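# Seat the L-shaped part flat in its matching pocket

## Task

Get the L-shaped part lying flat on the floor of the pocket shaped to fit it, so that it stays there with no gripper holding it at the end, and nothing the robot is touching at the end may drop or settle lower once released.

## Robot and tools

Robot: two Kinova Gen3 seven-joint arms, named left_arm and right_arm, each carrying a Robotiq 2F-85 parallel gripper with a wrist camera. The names are labels, not image sides. left_arm's base sits at (-0.052, +0.315, 0) m and right_arm's at (-0.038, -0.358, 0) m, both turned only slightly about z (right_arm by roughly 11.6 degrees).

Scene frame: origin on the table top midway between the arms, +x out over the table, +z up, left_arm on the +y side. Every result reports, per arm, end_effector_position (metres) and end_effector_quat_wxyz in this one frame. That point lies midway between the pads when they are shut; it is a reading, not a command, and can be a little off, especially at long reach. The gripper's +z runs along the fingers away from the wrist, and the pads close along its y axis. Closed fingertips stick out about 19 mm past that point, open ones about 6 mm, and closing pushes the tips about 13 mm further out, so keep that clearance over surfaces.

execute_actions takes "actions": a list holding at most one item. An empty list only fetches the state. An item with "rows" is a motion; "steps" (1 to 15, default 15, each step 1/30 s) sets its length. Up to 15 rows are given; each is used for one step and the final row is reused for any remaining steps. An item with only "steps" (up to 300) is a wait that sends nothing new. Optional "pictures": false drops the camera images. A refused call moves nothing.

Each row is one flat list of 18 numbers covering both arms, always all 18: first left_arm's 9, then right_arm's 9. Per arm: seven absolute joint target angles in radians (waist, shoulder, upper arm roll, elbow, forearm roll, wrist pitch, wrist roll, in the same order as the Joint positions line), then gripper position, then gripper speed. Joint ranges: waist, upper arm roll, forearm roll and wrist roll -69.115 to 69.115; shoulder -2.250 to 2.250; elbow -2.580 to 2.580; wrist pitch -2.100 to 2.100. A target more than 0.013 rad beyond a range end, and further out than the current angle, gets the call refused; true ends may differ from the stated ones by up to 0.013 rad, and a target beyond the true end is clipped, reported as "joint sent to its limit" (possibly referring to an earlier action). To keep one arm still, repeat its current joint angles and its last two gripper numbers; a 0 there is a real command.

Targets are not reached at once. Each step the sent target is held within 0.304 rad of the measured angle for the first four joints and 0.266 rad for the last three, and if the targets would shift the hand more than 70 mm from where it is, all are pulled back toward the current angles. Joints share speed and acceleration limits and finish together, so big moves may still be under way when the result arrives. Arms keep heading for the last row while you think or wait, until everything is nearly still or a step is HELD.

Gripper position is in [-1, 1]: +1 is fully open (85 mm gap), 0 is about 41 mm, pads touch near -0.8, and -1 closes until blocked, gripping with about 190 to 235 N per pad. Gripper speed is in [-1, 1]: about 20 mm/s at -1, 85 at 0, 150 at +1. To hold firmly send -1 and keep sending it; for a gentler hold open first, then close to just under the part's width. To release, command a width larger than the part. A change of under 0.01 does not count as a new command. position_measured_pct is about 50 - 50 x position (0 = fully open). Stopping below about 90 short of the target means something is held or in the way; about 90 or more means the pads met on nothing or on something very thin.

Result lines: Joint positions and Joint velocities per arm (rad, rad/s); HELD marks steps where your row was partly or wholly not sent; "joint command not followed" means a clearance check altered joint targets while the rest of the row ran; "joint sent to its limit" as above. A TORQUE FAULT (contact torque reaching 50.2 N m on the first four joints or 31.6 N m on the wrist joints, held weight included) stops that arm for 10 s and skips the remainder of the call. Holding loads warms motors: MOTOR HOT from 60 °C, and at 75 °C an OVER-TEMPERATURE FAULT makes the arm sag while it cools.

zoom_image: "camera" (cam_high, cam_low, cam_left_wrist or cam_right_wrist) and "region" [x0, y0, x1, y1] in pixels of that camera's 896x504 image, top-left origin, at most 504 by 504; it enlarges the latest picture. show_instructions shows the reference image of the part and its tray. read_manual returns licence texts only. finished_scene with "scene" set to the current scene number ends and grades it irreversibly; answering without a tool call also ends things.

Avoid: dropping the part or knocking anything off the table, slamming or shoving hard, letting the arms collide or press on each other, and finishing while a gripper still supports the part or while anything touched could sink. Brief outside tugs on held or loose items can happen. Smooth, short, low-effort motion is preferred.

Each tool is called after "Request:" as name([rows], argument=value, ...), one row to a line, values as JSON.

Reference images:

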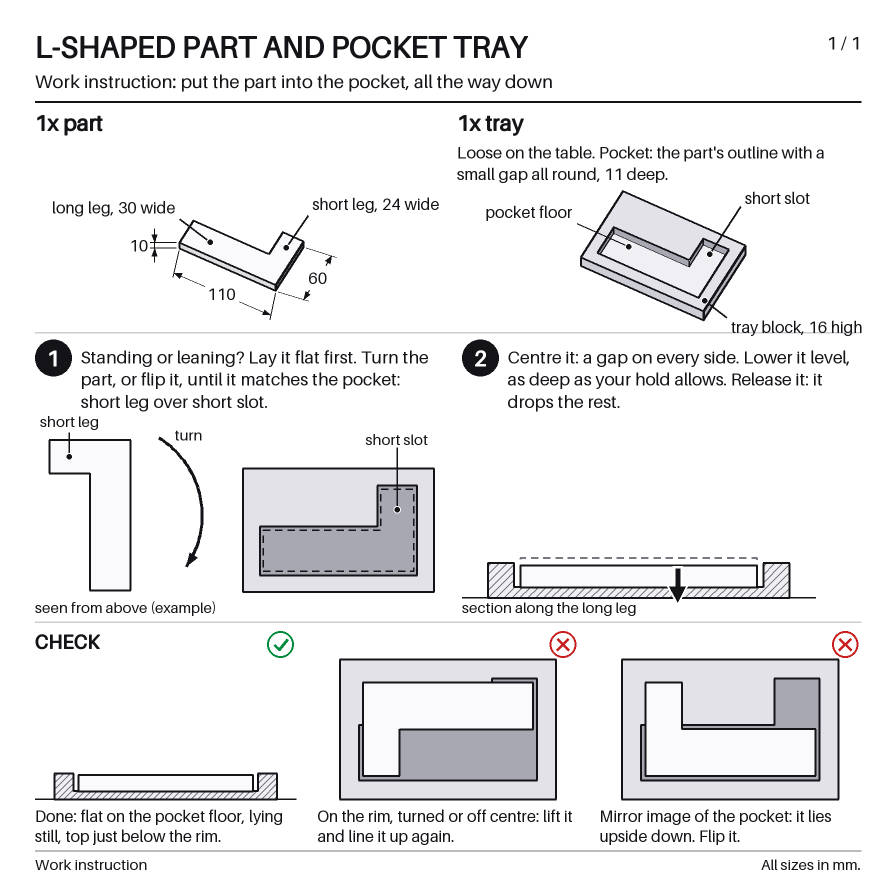

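## Session

Request:
execute_actions(actions=[])

Scene clock: 0.00 s of 4530.00 s.
left_arm: end_effector_position=(+0.4567, +0.5922, +0.3867) position_measured_pct=0.0 end_effector_quat_wxyz=(+0.014, +0.846, +0.504, +0.171) | right_arm: end_effector_position=(+0.1445, -0.9080, +0.1844) position_measured_pct=0.0 end_effector_quat_wxyz=(+0.309, +0.801, +0.425, -0.287)
Joint positions: left_arm=[-0.897  0.425  0.58   1.18  -0.259  1.256 -0.862] | right_arm=[ 0.409  0.813  1.028  2.     0.277  0.066 -0.017]
Joint velocities: left_arm=[ 0.     0.     0.    -0.001 -0.     0.     0.   ] | right_arm=[ 0.001  0.     0.002  0.     0.001 -0.001  0.001]
Motor temperatures (°C, as the motors report them): left_arm=[29 27 25 28 33 34 31] | right_arm=[25 28 28 30 35 34 37]

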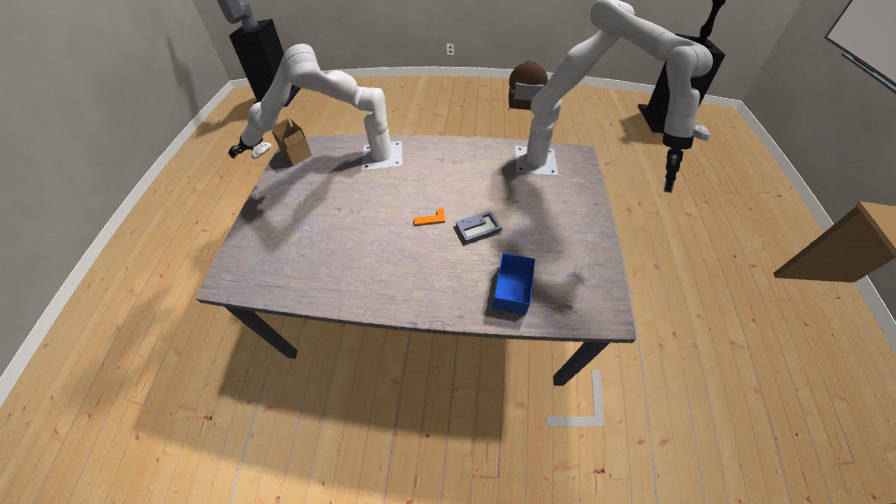

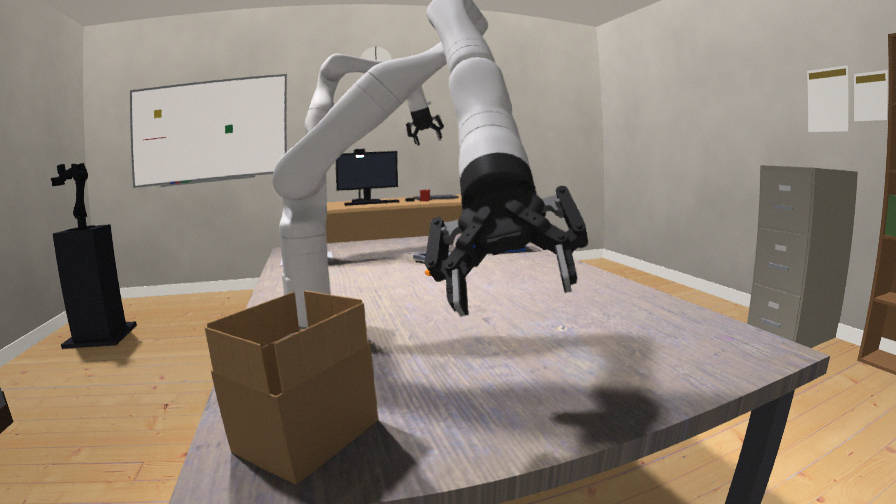

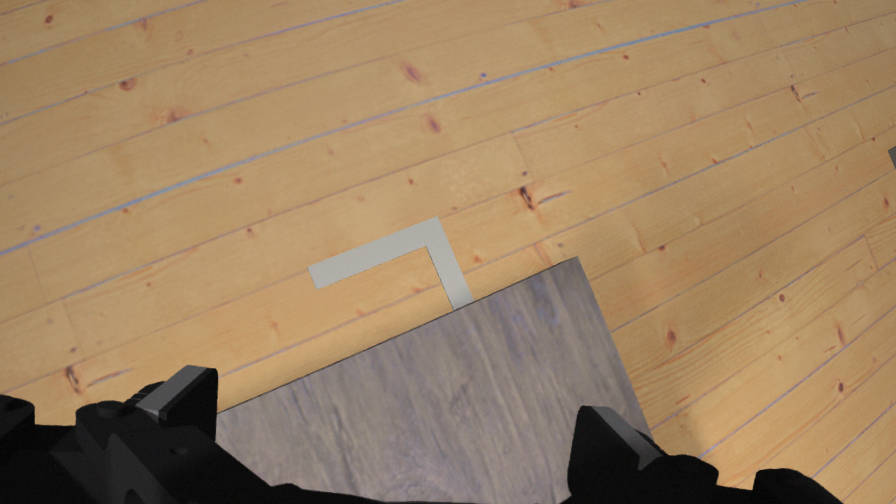

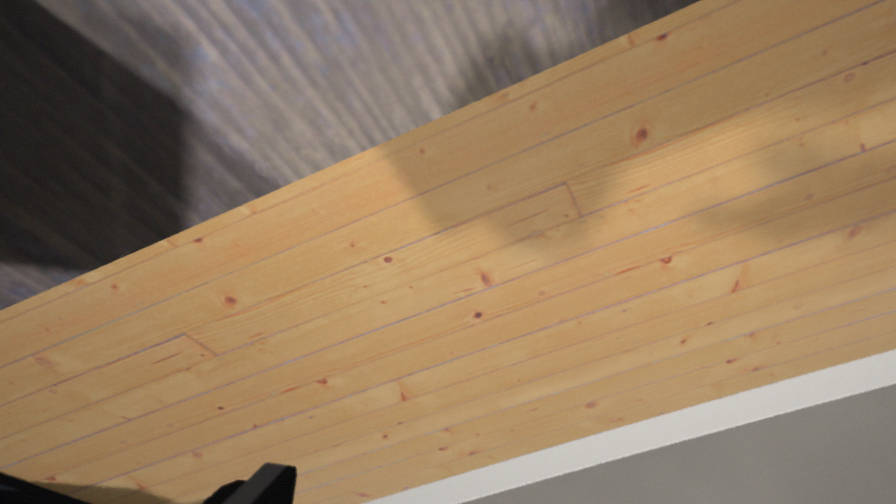

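Request:
zoom_image(camera="cam_high", region=[400, 190, 520, 258])

Region (400, 190, 520, 258) of cam_high's 896x504 image, scaled by 4.200, with more detail than that image has; it fills the top 286 rows of this view, and the rest is white.

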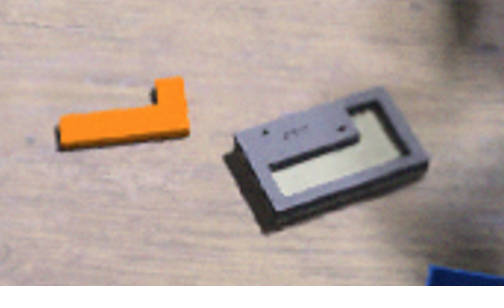

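Request:
execute_actions([
  {"rows":[[0.947,0.65,0,1.272,0,1.22,-0.5,1,0,0.409,0.813,1.028,2.0,0.277,0.066,-0.017,1,0]]},
], pictures=false)

Request:
execute_actions([
  {"steps":150},
])

Scene clock: 7.90 s of 4530.00 s.
left_arm: end_effector_position=(+0.4818, +0.4895, +0.2392) position_measured_pct=0.0 end_effector_quat_wxyz=(+0.039, +0.793, +0.608, +0.025) | right_arm: end_effector_position=(+0.1447, -0.9082, +0.1845) position_measured_pct=0.0 end_effector_quat_wxyz=(+0.309, +0.801, +0.425, -0.287)
Joint positions: left_arm=[-0.501  0.601  0.201  1.252 -0.057  1.228 -0.588] | right_arm=[ 0.409  0.813  1.028  2.     0.277  0.066 -0.017]
Joint velocities: left_arm=[ 1.242  0.279 -1.139  0.124  0.327 -0.043  0.51 ] | right_arm=[ 0.     0.    -0.     0.     0.001 -0.     0.   ]
Motor temperatures (°C, as the motors report them): left_arm=[29 28 25 28 33 34 31] | right_arm=[25 28 28 30 35 34 37]
Steps of this call (steps 1 to 90: nothing new was sent; then 4.40 s passed at rest; steps 91 to 105: all 15 steps of this action). Readings (joint positions | what the end effector reports):
91: left_arm=[-0.896 0.426 0.580 1.180 -0.259 1.256 -0.861] | right_arm=[0.409 0.813 1.028 2.000 0.277 0.066 -0.017] | left_arm position_measured_pct=0.0 | right_arm position_measured_pct=0.0
92: left_arm=[-0.890 0.430 0.575 1.180 -0.255 1.255 -0.857] | right_arm=[0.409 0.813 1.028 2.000 0.277 0.066 -0.017] | left_arm position_measured_pct=0.0 | right_arm position_measured_pct=0.0
94: left_arm=[-0.860 0.450 0.550 1.187 -0.234 1.252 -0.836] | right_arm=[0.409 0.813 1.028 2.000 0.277 0.066 -0.017] | left_arm position_measured_pct=0.0 | right_arm position_measured_pct=0.0
98: left_arm=[-0.755 0.515 0.449 1.214 -0.160 1.242 -0.747] | right_arm=[0.409 0.813 1.028 2.000 0.277 0.066 -0.017] | left_arm position_measured_pct=0.0 | right_arm position_measured_pct=0.0
105: the state above

Scene clock: 12.90 s of 4530.00 s.
left_arm: end_effector_position=(+0.2506, -0.1439, +0.2003) position_measured_pct=0.0 end_effector_quat_wxyz=(-0.000, +0.998, +0.064, -0.000) | right_arm: end_effector_position=(+0.1447, -0.9082, +0.1845) position_measured_pct=0.0 end_effector_quat_wxyz=(+0.309, +0.801, +0.425, -0.287)
Joint positions: left_arm=[ 0.947  0.65  -0.     1.272  0.     1.22  -0.5  ] | right_arm=[ 0.409  0.813  1.028  2.     0.277  0.066 -0.017]
Joint velocities: left_arm=[ 0.     0.    -0.    -0.    -0.     0.001 -0.   ] | right_arm=[ 0.001  0.    -0.    -0.     0.    -0.001  0.   ]
Motor temperatures (°C, as the motors report them): left_arm=[29 28 25 28 33 34 31] | right_arm=[25 28 28 30 35 34 37]
Steps of this call (steps 1 to 75: the robot went on to your last target; steps 76 to 140: nothing new was sent; then 0.33 s passed at rest). Readings (joint positions | what the end effector reports):
1: left_arm=[-0.460 0.610 0.165 1.255 -0.047 1.226 -0.573] | right_arm=[0.409 0.813 1.028 2.000 0.277 0.066 -0.017] | left_arm position_measured_pct=0.0 | right_arm position_measured_pct=0.0
2: left_arm=[-0.422 0.617 0.135 1.259 -0.038 1.225 -0.559] | right_arm=[0.409 0.813 1.028 2.000 0.277 0.066 -0.017] | left_arm position_measured_pct=0.0 | right_arm position_measured_pct=0.0
4: left_arm=[-0.352 0.627 0.090 1.263 -0.027 1.223 -0.541] | right_arm=[0.409 0.813 1.028 2.000 0.277 0.066 -0.017] | left_arm position_measured_pct=0.0 | right_arm position_measured_pct=0.0
8: left_arm=[-0.224 0.637 0.048 1.267 -0.014 1.222 -0.522] | right_arm=[0.409 0.813 1.028 2.000 0.277 0.066 -0.017] | left_arm position_measured_pct=0.0 | right_arm position_measured_pct=0.0
140: the state above
All arms were judged still, so your last target was given up. Only a new action makes them travel on or press farther. Fingers that are still opening or closing keep moving.

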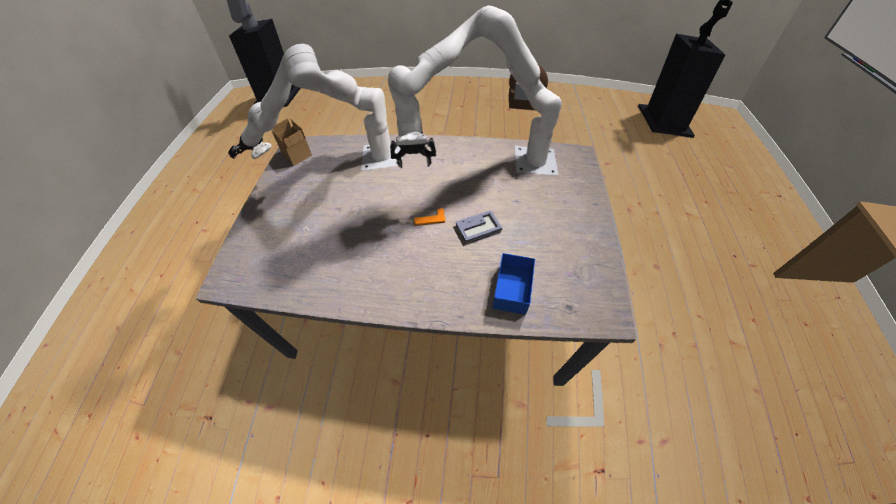

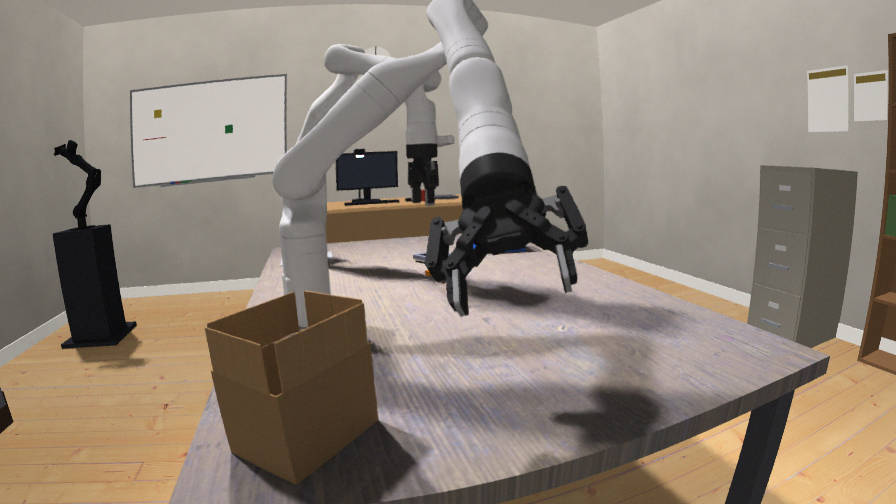

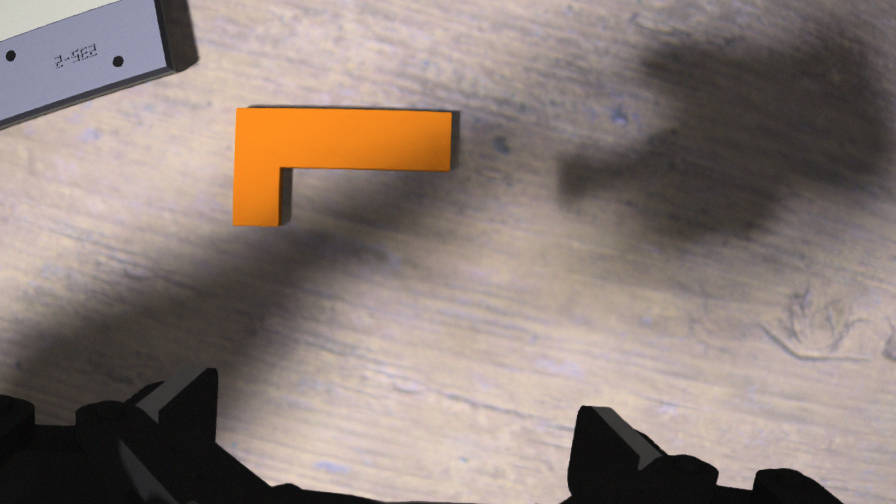

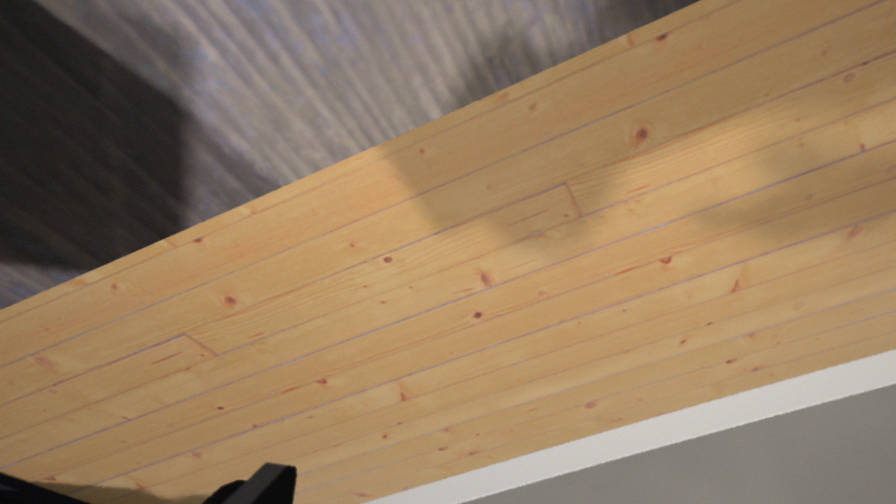

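Request:
execute_actions([
  {"rows":[[0.756,0.853,0,1.291,0,0.998,0.966,1,0,0.409,0.813,1.028,2.0,0.277,0.066,-0.017,1,0]]},
], pictures=false)

Request:
execute_actions([
  {"steps":70},
])

Scene clock: 18.33 s of 4530.00 s.
left_arm: end_effector_position=(+0.3460, -0.1059, +0.0923) position_measured_pct=0.0 end_effector_quat_wxyz=(+0.000, +0.928, +0.373, +0.000) | right_arm: end_effector_position=(+0.1447, -0.9082, +0.1845) position_measured_pct=0.0 end_effector_quat_wxyz=(+0.309, +0.801, +0.425, -0.287)
Joint positions: left_arm=[ 0.776  0.832 -0.001  1.289 -0.     1.019 -0.036] | right_arm=[ 0.409  0.813  1.028  2.     0.277  0.066 -0.017]
Joint velocities: left_arm=[-0.124  0.131  0.003  0.011  0.001 -0.141  1.216] | right_arm=[ 0.    -0.    -0.001  0.     0.    -0.    -0.   ]
Motor temperatures (°C, as the motors report them): left_arm=[29 28 25 28 33 34 31] | right_arm=[25 28 28 30 35 34 37]
Steps of this call (steps 1 to 90: nothing new was sent; then 1.93 s passed at rest; steps 91 to 105: all 15 steps of this action). Readings (joint positions | what the end effector reports):
91: left_arm=[0.946 0.651 0.000 1.272 0.000 1.219 -0.499] | right_arm=[0.409 0.813 1.028 2.000 0.277 0.066 -0.017] | left_arm position_measured_pct=0.0 | right_arm position_measured_pct=0.0
92: left_arm=[0.941 0.656 0.002 1.272 0.001 1.215 -0.494] | right_arm=[0.409 0.813 1.028 2.000 0.277 0.066 -0.017] | left_arm position_measured_pct=0.0 | right_arm position_measured_pct=0.0
94: left_arm=[0.915 0.684 0.004 1.273 0.001 1.187 -0.461] | right_arm=[0.409 0.813 1.028 2.000 0.277 0.066 -0.017] | left_arm position_measured_pct=0.0 | right_arm position_measured_pct=0.0
98: left_arm=[0.838 0.767 0.000 1.282 -0.000 1.095 -0.321] | right_arm=[0.409 0.813 1.028 2.000 0.277 0.066 -0.017] | left_arm position_measured_pct=0.0 | right_arm position_measured_pct=0.0
105: the state above

Scene clock: 20.67 s of 4530.00 s.
left_arm: end_effector_position=(+0.3551, -0.0994, +0.0798) position_measured_pct=0.0 end_effector_quat_wxyz=(-0.000, +0.627, +0.779, +0.000) | right_arm: end_effector_position=(+0.1447, -0.9082, +0.1845) position_measured_pct=0.0 end_effector_quat_wxyz=(+0.309, +0.801, +0.425, -0.287)
Joint positions: left_arm=[0.756 0.853 0.    1.291 0.    0.998 0.966] | right_arm=[ 0.409  0.813  1.028  2.     0.277  0.066 -0.017]
Joint velocities: left_arm=[-0.001 -0.001 -0.     0.    -0.     0.001 -0.   ] | right_arm=[-0. -0.  0.  0.  0. -0. -0.]
Motor temperatures (°C, as the motors report them): left_arm=[29 28 25 28 33 34 31] | right_arm=[25 28 28 30 35 34 37]
Steps of this call (steps 1 to 45: the robot went on to your last target; steps 46 to 70: nothing new was sent). Readings (joint positions | what the end effector reports):
1: left_arm=[0.772 0.836 -0.000 1.290 -0.000 1.015 0.004] | right_arm=[0.409 0.813 1.028 2.000 0.277 0.066 -0.017] | left_arm position_measured_pct=0.0 | right_arm position_measured_pct=0.0
2: left_arm=[0.769 0.839 -0.000 1.290 -0.000 1.011 0.045] | right_arm=[0.409 0.813 1.028 2.000 0.277 0.066 -0.017] | left_arm position_measured_pct=0.0 | right_arm position_measured_pct=0.0
4: left_arm=[0.764 0.844 -0.000 1.290 -0.000 1.007 0.126] | right_arm=[0.409 0.813 1.028 2.000 0.277 0.066 -0.017] | left_arm position_measured_pct=0.0 | right_arm position_measured_pct=0.0
8: left_arm=[0.759 0.849 -0.000 1.291 -0.000 1.002 0.289] | right_arm=[0.409 0.813 1.028 2.000 0.277 0.066 -0.017] | left_arm position_measured_pct=0.0 | right_arm position_measured_pct=0.0
70: the state above
All arms were judged still, so your last target was given up. Only a new action makes them travel on or press farther. Fingers that are still opening or closing keep moving.

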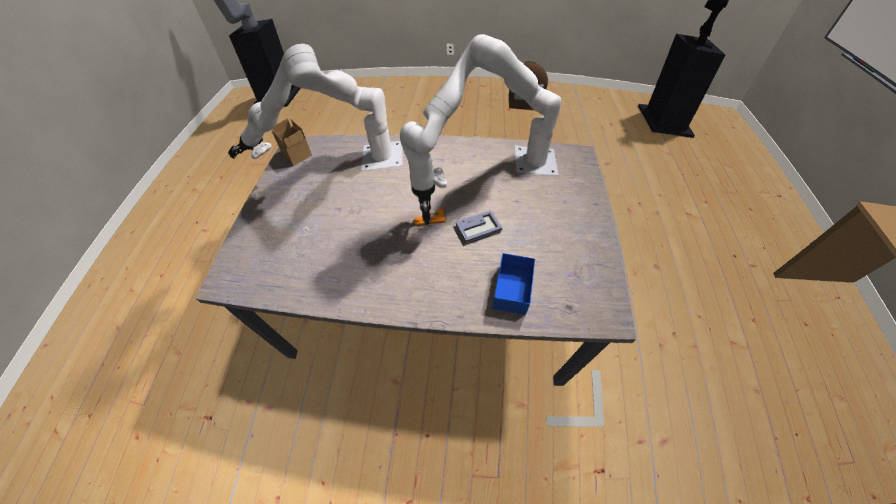

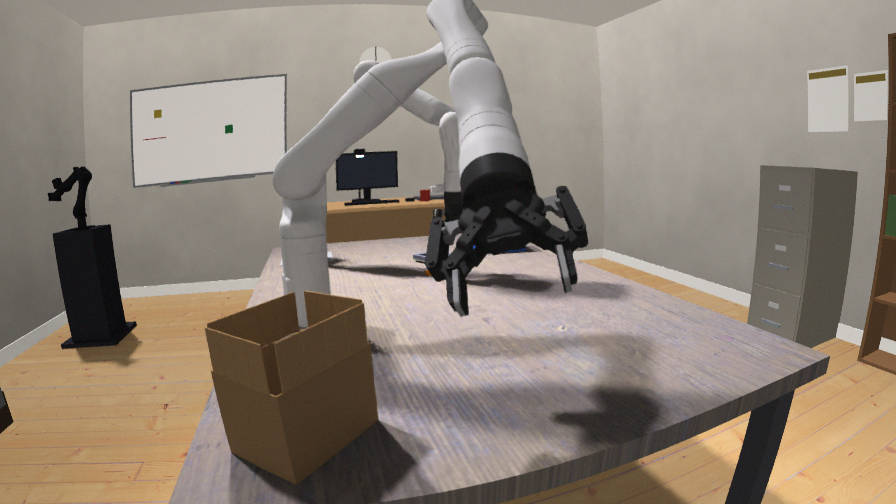

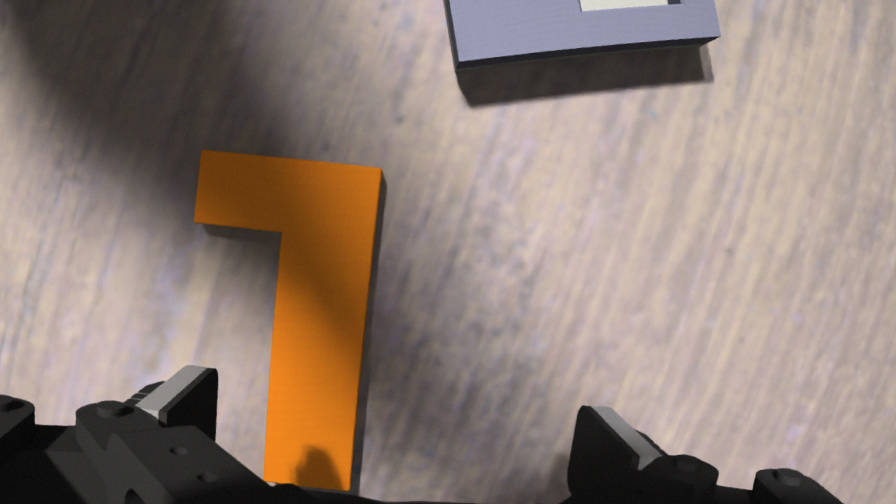

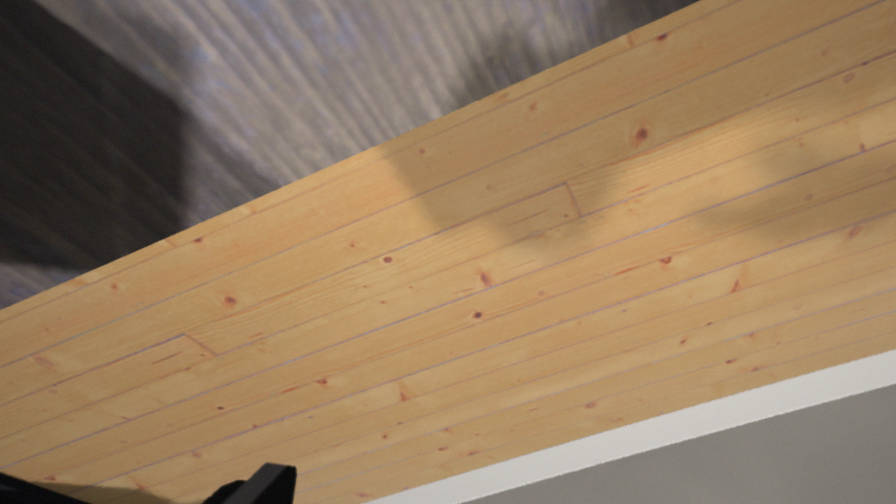

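Request:
execute_actions([
  {"rows":[[0.788,0.905,0,1.404,0,0.833,0.998,1,0,0.409,0.813,1.028,2.0,0.277,0.066,-0.017,1,0]]},
], pictures=false)

Request:
execute_actions([
  {"rows":[[0.788,0.905,0,1.404,0,0.833,0.998,0,0,0.409,0.813,1.028,2.0,0.277,0.066,-0.017,1,0]]},
])

Scene clock: 26.60 s of 4530.00 s.
left_arm: end_effector_position=(+0.3294, -0.0997, +0.0220) position_measured_pct=0.0 end_effector_quat_wxyz=(-0.000, +0.627, +0.779, +0.000) | right_arm: end_effector_position=(+0.1447, -0.9082, +0.1845) position_measured_pct=0.0 end_effector_quat_wxyz=(+0.309, +0.801, +0.425, -0.287)
Joint positions: left_arm=[ 0.788  0.905 -0.     1.404 -0.     0.833  0.998] | right_arm=[ 0.409  0.813  1.028  2.     0.277  0.066 -0.017]
Joint velocities: left_arm=[0.003 0.001 0.    0.001 0.    0.001 0.   ] | right_arm=[-0.     0.    -0.001 -0.     0.    -0.    -0.   ]
Motor temperatures (°C, as the motors report them): left_arm=[29 28 25 28 33 34 31] | right_arm=[25 28 28 30 35 34 37]
Steps of this call (steps 1 to 90: nothing new was sent; then 2.43 s passed at rest; steps 91 to 105: all 15 steps of this action). Readings (joint positions | what the end effector reports):
91: left_arm=[0.756 0.853 -0.000 1.292 -0.000 0.997 0.966] | right_arm=[0.409 0.813 1.028 2.000 0.277 0.066 -0.017] | left_arm position_measured_pct=0.0 | right_arm position_measured_pct=0.0
92: left_arm=[0.758 0.855 -0.000 1.296 -0.000 0.990 0.967] | right_arm=[0.409 0.813 1.028 2.000 0.277 0.066 -0.017] | left_arm position_measured_pct=0.0 | right_arm position_measured_pct=0.0
94: left_arm=[0.766 0.867 -0.001 1.321 -0.000 0.953 0.974] | right_arm=[0.409 0.813 1.028 2.000 0.277 0.066 -0.017] | left_arm position_measured_pct=0.0 | right_arm position_measured_pct=0.0
98: left_arm=[0.785 0.901 0.001 1.394 0.000 0.848 0.995] | right_arm=[0.409 0.813 1.028 2.000 0.277 0.066 -0.017] | left_arm position_measured_pct=0.0 | right_arm position_measured_pct=0.0
105: the state above

Scene clock: 27.10 s of 4530.00 s.
left_arm: end_effector_position=(+0.3292, -0.0998, +0.0219) position_measured_pct=36.9 end_effector_quat_wxyz=(-0.000, +0.627, +0.779, +0.000) | right_arm: end_effector_position=(+0.1447, -0.9082, +0.1845) position_measured_pct=0.0 end_effector_quat_wxyz=(+0.309, +0.801, +0.425, -0.287)
Joint positions: left_arm=[0.788 0.905 0.    1.404 0.    0.833 0.998] | right_arm=[ 0.409  0.813  1.028  2.     0.277  0.066 -0.017]
Joint velocities: left_arm=[-0.001  0.     0.     0.001 -0.     0.001  0.   ] | right_arm=[-0.001  0.     0.     0.     0.001  0.001  0.001]
Motor temperatures (°C, as the motors report them): left_arm=[29 28 25 28 33 34 31] | right_arm=[25 28 28 30 35 34 37]
Steps of this call (steps 1 to 15: all 15 steps of this action). Readings (joint positions | what the end effector reports):
1: left_arm=[0.788 0.905 -0.000 1.404 -0.000 0.833 0.998] | right_arm=[0.409 0.813 1.028 2.000 0.277 0.066 -0.017] | left_arm position_measured_pct=0.0 | right_arm position_measured_pct=0.0
2: left_arm=[0.788 0.905 0.000 1.404 0.000 0.833 0.998] | right_arm=[0.409 0.813 1.028 2.000 0.277 0.066 -0.017] | left_arm position_measured_pct=0.4 | right_arm position_measured_pct=0.0
4: left_arm=[0.788 0.905 0.000 1.404 0.000 0.833 0.998] | right_arm=[0.409 0.813 1.028 2.000 0.277 0.066 -0.017] | left_arm position_measured_pct=4.4 | right_arm position_measured_pct=0.0
8: left_arm=[0.788 0.905 0.000 1.404 0.000 0.833 0.998] | right_arm=[0.409 0.813 1.028 2.000 0.277 0.066 -0.017] | left_arm position_measured_pct=15.9 | right_arm position_measured_pct=0.0
15: the state above

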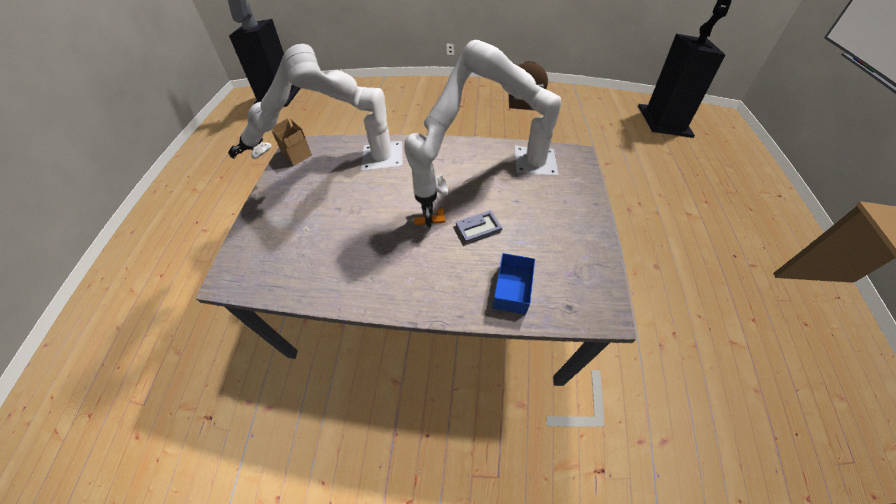

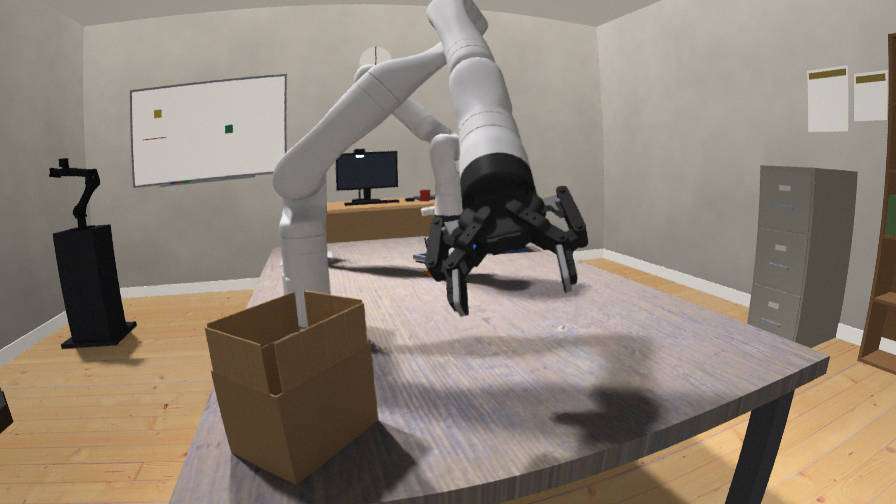

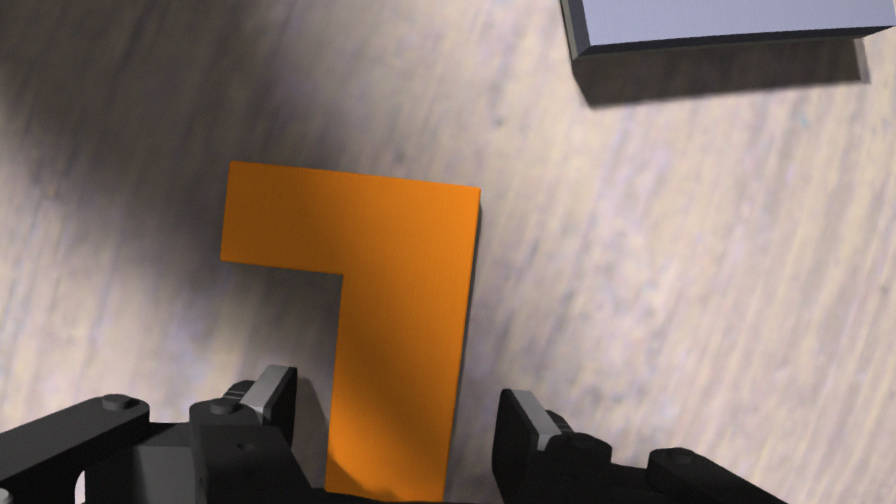

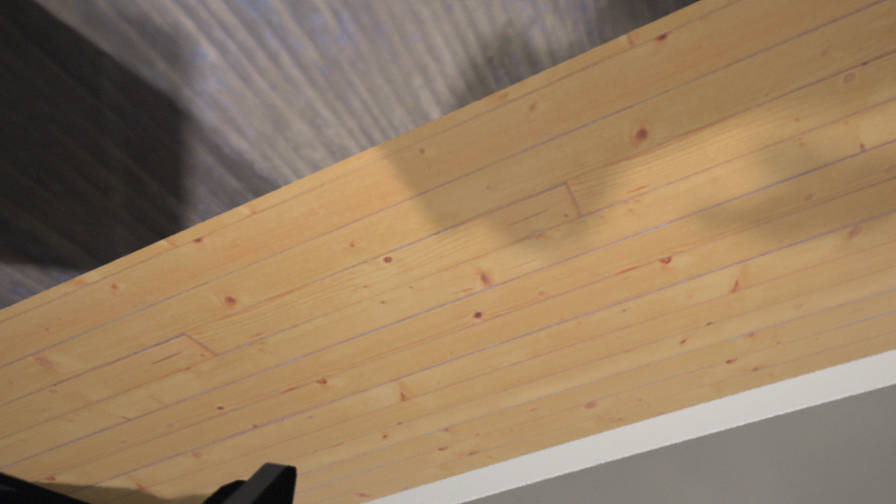

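Request:
execute_actions([
  {"rows":[[0.788,0.907,0,1.404,0,0.831,0.998,-1,0,0.409,0.813,1.028,2.0,0.277,0.066,-0.017,1,0]]},
], pictures=false)

Request:
execute_actions([
  {"rows":[[0.756,0.84,0,1.33,0,0.972,0.966,-1,0,0.409,0.813,1.028,2.0,0.277,0.066,-0.017,1,0]]},
], pictures=false)

Request:
execute_actions([
  {"rows":[[0.468,0.691,0,1.69,0,0.761,0.888,-1,0,0.409,0.813,1.028,2.0,0.277,0.066,-0.017,1,0]]},
], pictures=false)

Request:
execute_actions([
  {"steps":30},
])

Scene clock: 33.47 s of 4530.00 s.
left_arm: end_effector_position=(+0.3295, -0.1001, +0.0214) position_measured_pct=64.3 end_effector_quat_wxyz=(+0.000, +0.627, +0.779, -0.000) | right_arm: end_effector_position=(+0.1447, -0.9082, +0.1845) position_measured_pct=0.0 end_effector_quat_wxyz=(+0.309, +0.801, +0.425, -0.287)
Joint positions: left_arm=[0.788 0.906 0.    1.404 0.    0.831 0.998] | right_arm=[ 0.409  0.813  1.028  2.     0.277  0.066 -0.017]
Joint velocities: left_arm=[-0.     0.001  0.    -0.     0.    -0.    -0.   ] | right_arm=[-0.    -0.    -0.    -0.    -0.001 -0.001  0.   ]
Motor temperatures (°C, as the motors report them): left_arm=[29 29 25 28 33 34 31] | right_arm=[25 29 28 30 35 34 37]
Steps of this call (steps 1 to 15: the robot went on to your last target; steps 16 to 90: nothing new was sent; then 2.87 s passed at rest; steps 91 to 105: all 15 steps of this action). Readings (joint positions | what the end effector reports):
91: left_arm=[0.788 0.906 0.000 1.404 -0.000 0.833 0.998] | right_arm=[0.409 0.813 1.028 2.000 0.277 0.066 -0.017] | left_arm position_measured_pct=49.6 | right_arm position_measured_pct=0.0
92: left_arm=[0.788 0.907 0.000 1.404 0.000 0.831 0.998] | right_arm=[0.409 0.813 1.028 2.000 0.277 0.066 -0.017] | left_arm position_measured_pct=50.4 | right_arm position_measured_pct=0.0
94: left_arm=[0.788 0.907 -0.000 1.404 0.000 0.831 0.998] | right_arm=[0.409 0.813 1.028 2.000 0.277 0.066 -0.017] | left_arm position_measured_pct=54.4 | right_arm position_measured_pct=0.0
98: left_arm=[0.788 0.906 0.000 1.404 0.000 0.831 0.998] | right_arm=[0.409 0.813 1.028 2.000 0.277 0.066 -0.017] | left_arm position_measured_pct=63.1 | right_arm position_measured_pct=0.0
105: the state above

Scene clock: 33.97 s of 4530.00 s.
left_arm: end_effector_position=(+0.3490, -0.0939, +0.0769) position_measured_pct=64.3 end_effector_quat_wxyz=(-0.000, +0.628, +0.779, +0.000) | right_arm: end_effector_position=(+0.1447, -0.9082, +0.1845) position_measured_pct=0.0 end_effector_quat_wxyz=(+0.309, +0.801, +0.425, -0.287)
Joint positions: left_arm=[ 0.756  0.84   0.     1.33  -0.     0.972  0.966] | right_arm=[ 0.409  0.813  1.028  2.     0.277  0.066 -0.017]
Joint velocities: left_arm=[-0.002 -0.003 -0.    -0.    -0.    -0.     0.   ] | right_arm=[ 0.002 -0.     0.001 -0.     0.001  0.001 -0.   ]
Motor temperatures (°C, as the motors report them): left_arm=[29 29 25 28 33 34 31] | right_arm=[25 29 28 30 35 34 37]
Steps of this call (steps 1 to 15: all 15 steps of this action). Readings (joint positions | what the end effector reports):
1: left_arm=[0.788 0.905 0.000 1.403 0.000 0.832 0.998] | right_arm=[0.409 0.813 1.028 2.000 0.277 0.066 -0.017] | left_arm position_measured_pct=64.3 | right_arm position_measured_pct=0.0
2: left_arm=[0.785 0.901 0.001 1.399 0.000 0.841 0.996] | right_arm=[0.409 0.813 1.028 2.000 0.277 0.066 -0.017] | left_arm position_measured_pct=64.3 | right_arm position_measured_pct=0.0
4: left_arm=[0.773 0.877 0.002 1.375 0.001 0.889 0.985] | right_arm=[0.409 0.813 1.028 2.000 0.277 0.066 -0.017] | left_arm position_measured_pct=64.3 | right_arm position_measured_pct=0.0
8: left_arm=[0.757 0.842 -0.001 1.330 -0.001 0.969 0.966] | right_arm=[0.409 0.813 1.028 2.000 0.277 0.066 -0.017] | left_arm position_measured_pct=64.3 | right_arm position_measured_pct=0.0
15: the state above

Scene clock: 34.47 s of 4530.00 s.
left_arm: end_effector_position=(+0.3718, +0.0663, +0.0698) position_measured_pct=64.3 end_effector_quat_wxyz=(-0.000, +0.548, +0.836, +0.001) | right_arm: end_effector_position=(+0.1447, -0.9082, +0.1845) position_measured_pct=0.0 end_effector_quat_wxyz=(+0.309, +0.801, +0.425, -0.287)
Joint positions: left_arm=[ 0.488  0.702 -0.002  1.665 -0.001  0.775  0.893] | right_arm=[ 0.409  0.813  1.028  2.     0.277  0.066 -0.017]
Joint velocities: left_arm=[-0.321 -0.154 -0.012  0.469 -0.002 -0.258 -0.098] | right_arm=[-0.001  0.     0.    -0.    -0.     0.    -0.   ]
Motor temperatures (°C, as the motors report them): left_arm=[29 29 25 28 33 34 31] | right_arm=[25 29 28 30 35 34 37]
Steps of this call (steps 1 to 15: all 15 steps of this action). Readings (joint positions | what the end effector reports):
1: left_arm=[0.755 0.840 0.000 1.331 0.000 0.971 0.966] | right_arm=[0.409 0.813 1.028 2.000 0.277 0.066 -0.017] | left_arm position_measured_pct=64.3 | right_arm position_measured_pct=0.0
2: left_arm=[0.750 0.837 0.002 1.336 0.001 0.968 0.965] | right_arm=[0.409 0.813 1.028 2.000 0.277 0.066 -0.017] | left_arm position_measured_pct=64.3 | right_arm position_measured_pct=0.0
4: left_arm=[0.724 0.822 0.004 1.362 0.001 0.950 0.958] | right_arm=[0.409 0.813 1.028 2.000 0.277 0.066 -0.017] | left_arm position_measured_pct=64.3 | right_arm position_measured_pct=0.0
8: left_arm=[0.632 0.774 0.001 1.470 0.000 0.883 0.934] | right_arm=[0.409 0.813 1.028 2.000 0.277 0.066 -0.017] | left_arm position_measured_pct=64.3 | right_arm position_measured_pct=0.0
15: the state above

Scene clock: 35.47 s of 4530.00 s.
left_arm: end_effector_position=(+0.3702, +0.0764, +0.0700) position_measured_pct=64.3 end_effector_quat_wxyz=(-0.000, +0.542, +0.840, -0.000) | right_arm: end_effector_position=(+0.1447, -0.9082, +0.1845) position_measured_pct=0.0 end_effector_quat_wxyz=(+0.309, +0.801, +0.425, -0.287)
Joint positions: left_arm=[ 0.468  0.691  0.     1.69  -0.     0.761  0.888] | right_arm=[ 0.409  0.813  1.028  2.     0.277  0.066 -0.017]
Joint velocities: left_arm=[-0.    -0.    -0.     0.001  0.    -0.     0.   ] | right_arm=[ 0.  0.  0. -0. -0.  0. -0.]
Motor temperatures (°C, as the motors report them): left_arm=[29 29 25 28 33 34 31] | right_arm=[25 29 28 30 35 34 37]
Steps of this call (steps 1 to 30: the robot went on to your last target). Readings (joint positions | what the end effector reports):
1: left_arm=[0.479 0.698 -0.003 1.678 -0.001 0.768 0.890] | right_arm=[0.409 0.813 1.028 2.000 0.277 0.066 -0.017] | left_arm position_measured_pct=64.3 | right_arm position_measured_pct=0.0
2: left_arm=[0.475 0.696 -0.003 1.685 -0.001 0.764 0.889] | right_arm=[0.409 0.813 1.028 2.000 0.277 0.066 -0.017] | left_arm position_measured_pct=64.3 | right_arm position_measured_pct=0.0
4: left_arm=[0.472 0.695 -0.001 1.689 -0.000 0.762 0.888] | right_arm=[0.409 0.813 1.028 2.000 0.277 0.066 -0.017] | left_arm position_measured_pct=64.3 | right_arm position_measured_pct=0.0
8: left_arm=[0.469 0.692 -0.000 1.690 -0.000 0.761 0.888] | right_arm=[0.409 0.813 1.028 2.000 0.277 0.066 -0.017] | left_arm position_measured_pct=64.3 | right_arm position_measured_pct=0.0
30: the state above
All arms were judged still, so your last target was given up. Only a new action makes them travel on or press farther. Fingers that are still opening or closing keep moving.

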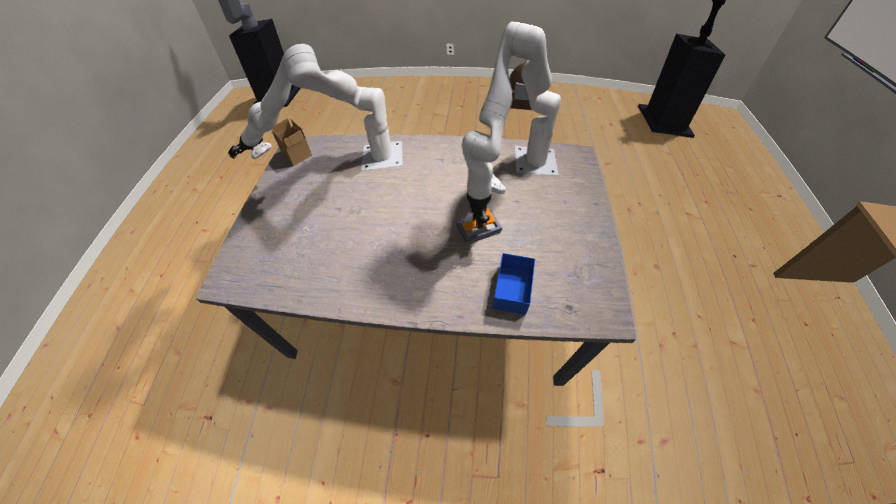

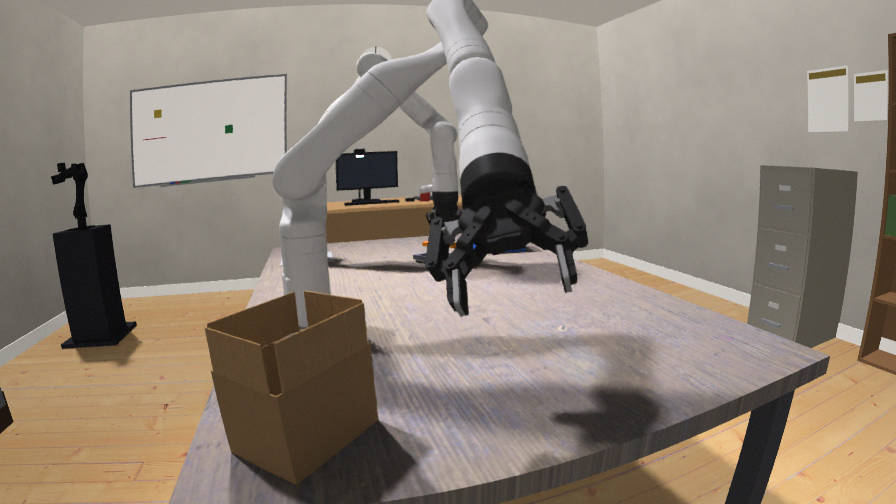

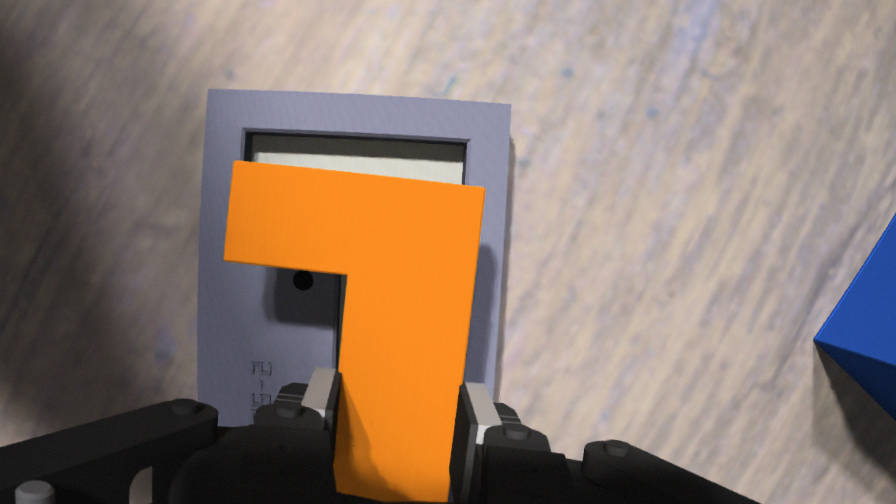

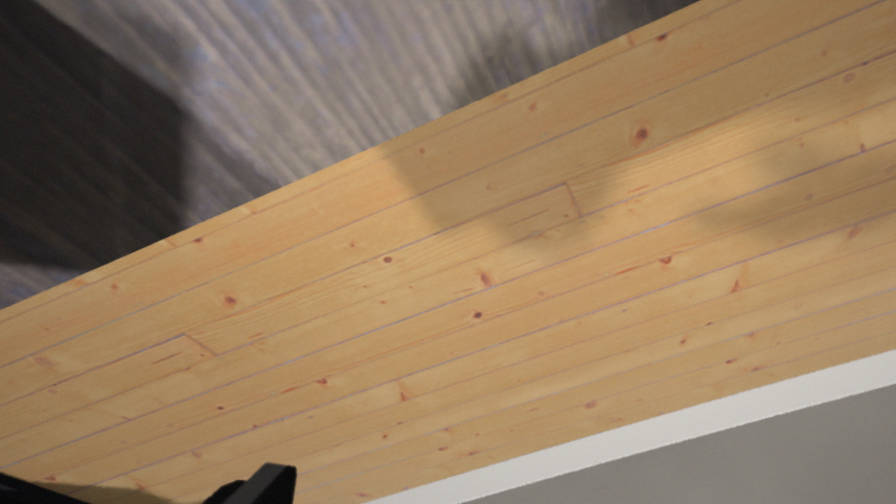

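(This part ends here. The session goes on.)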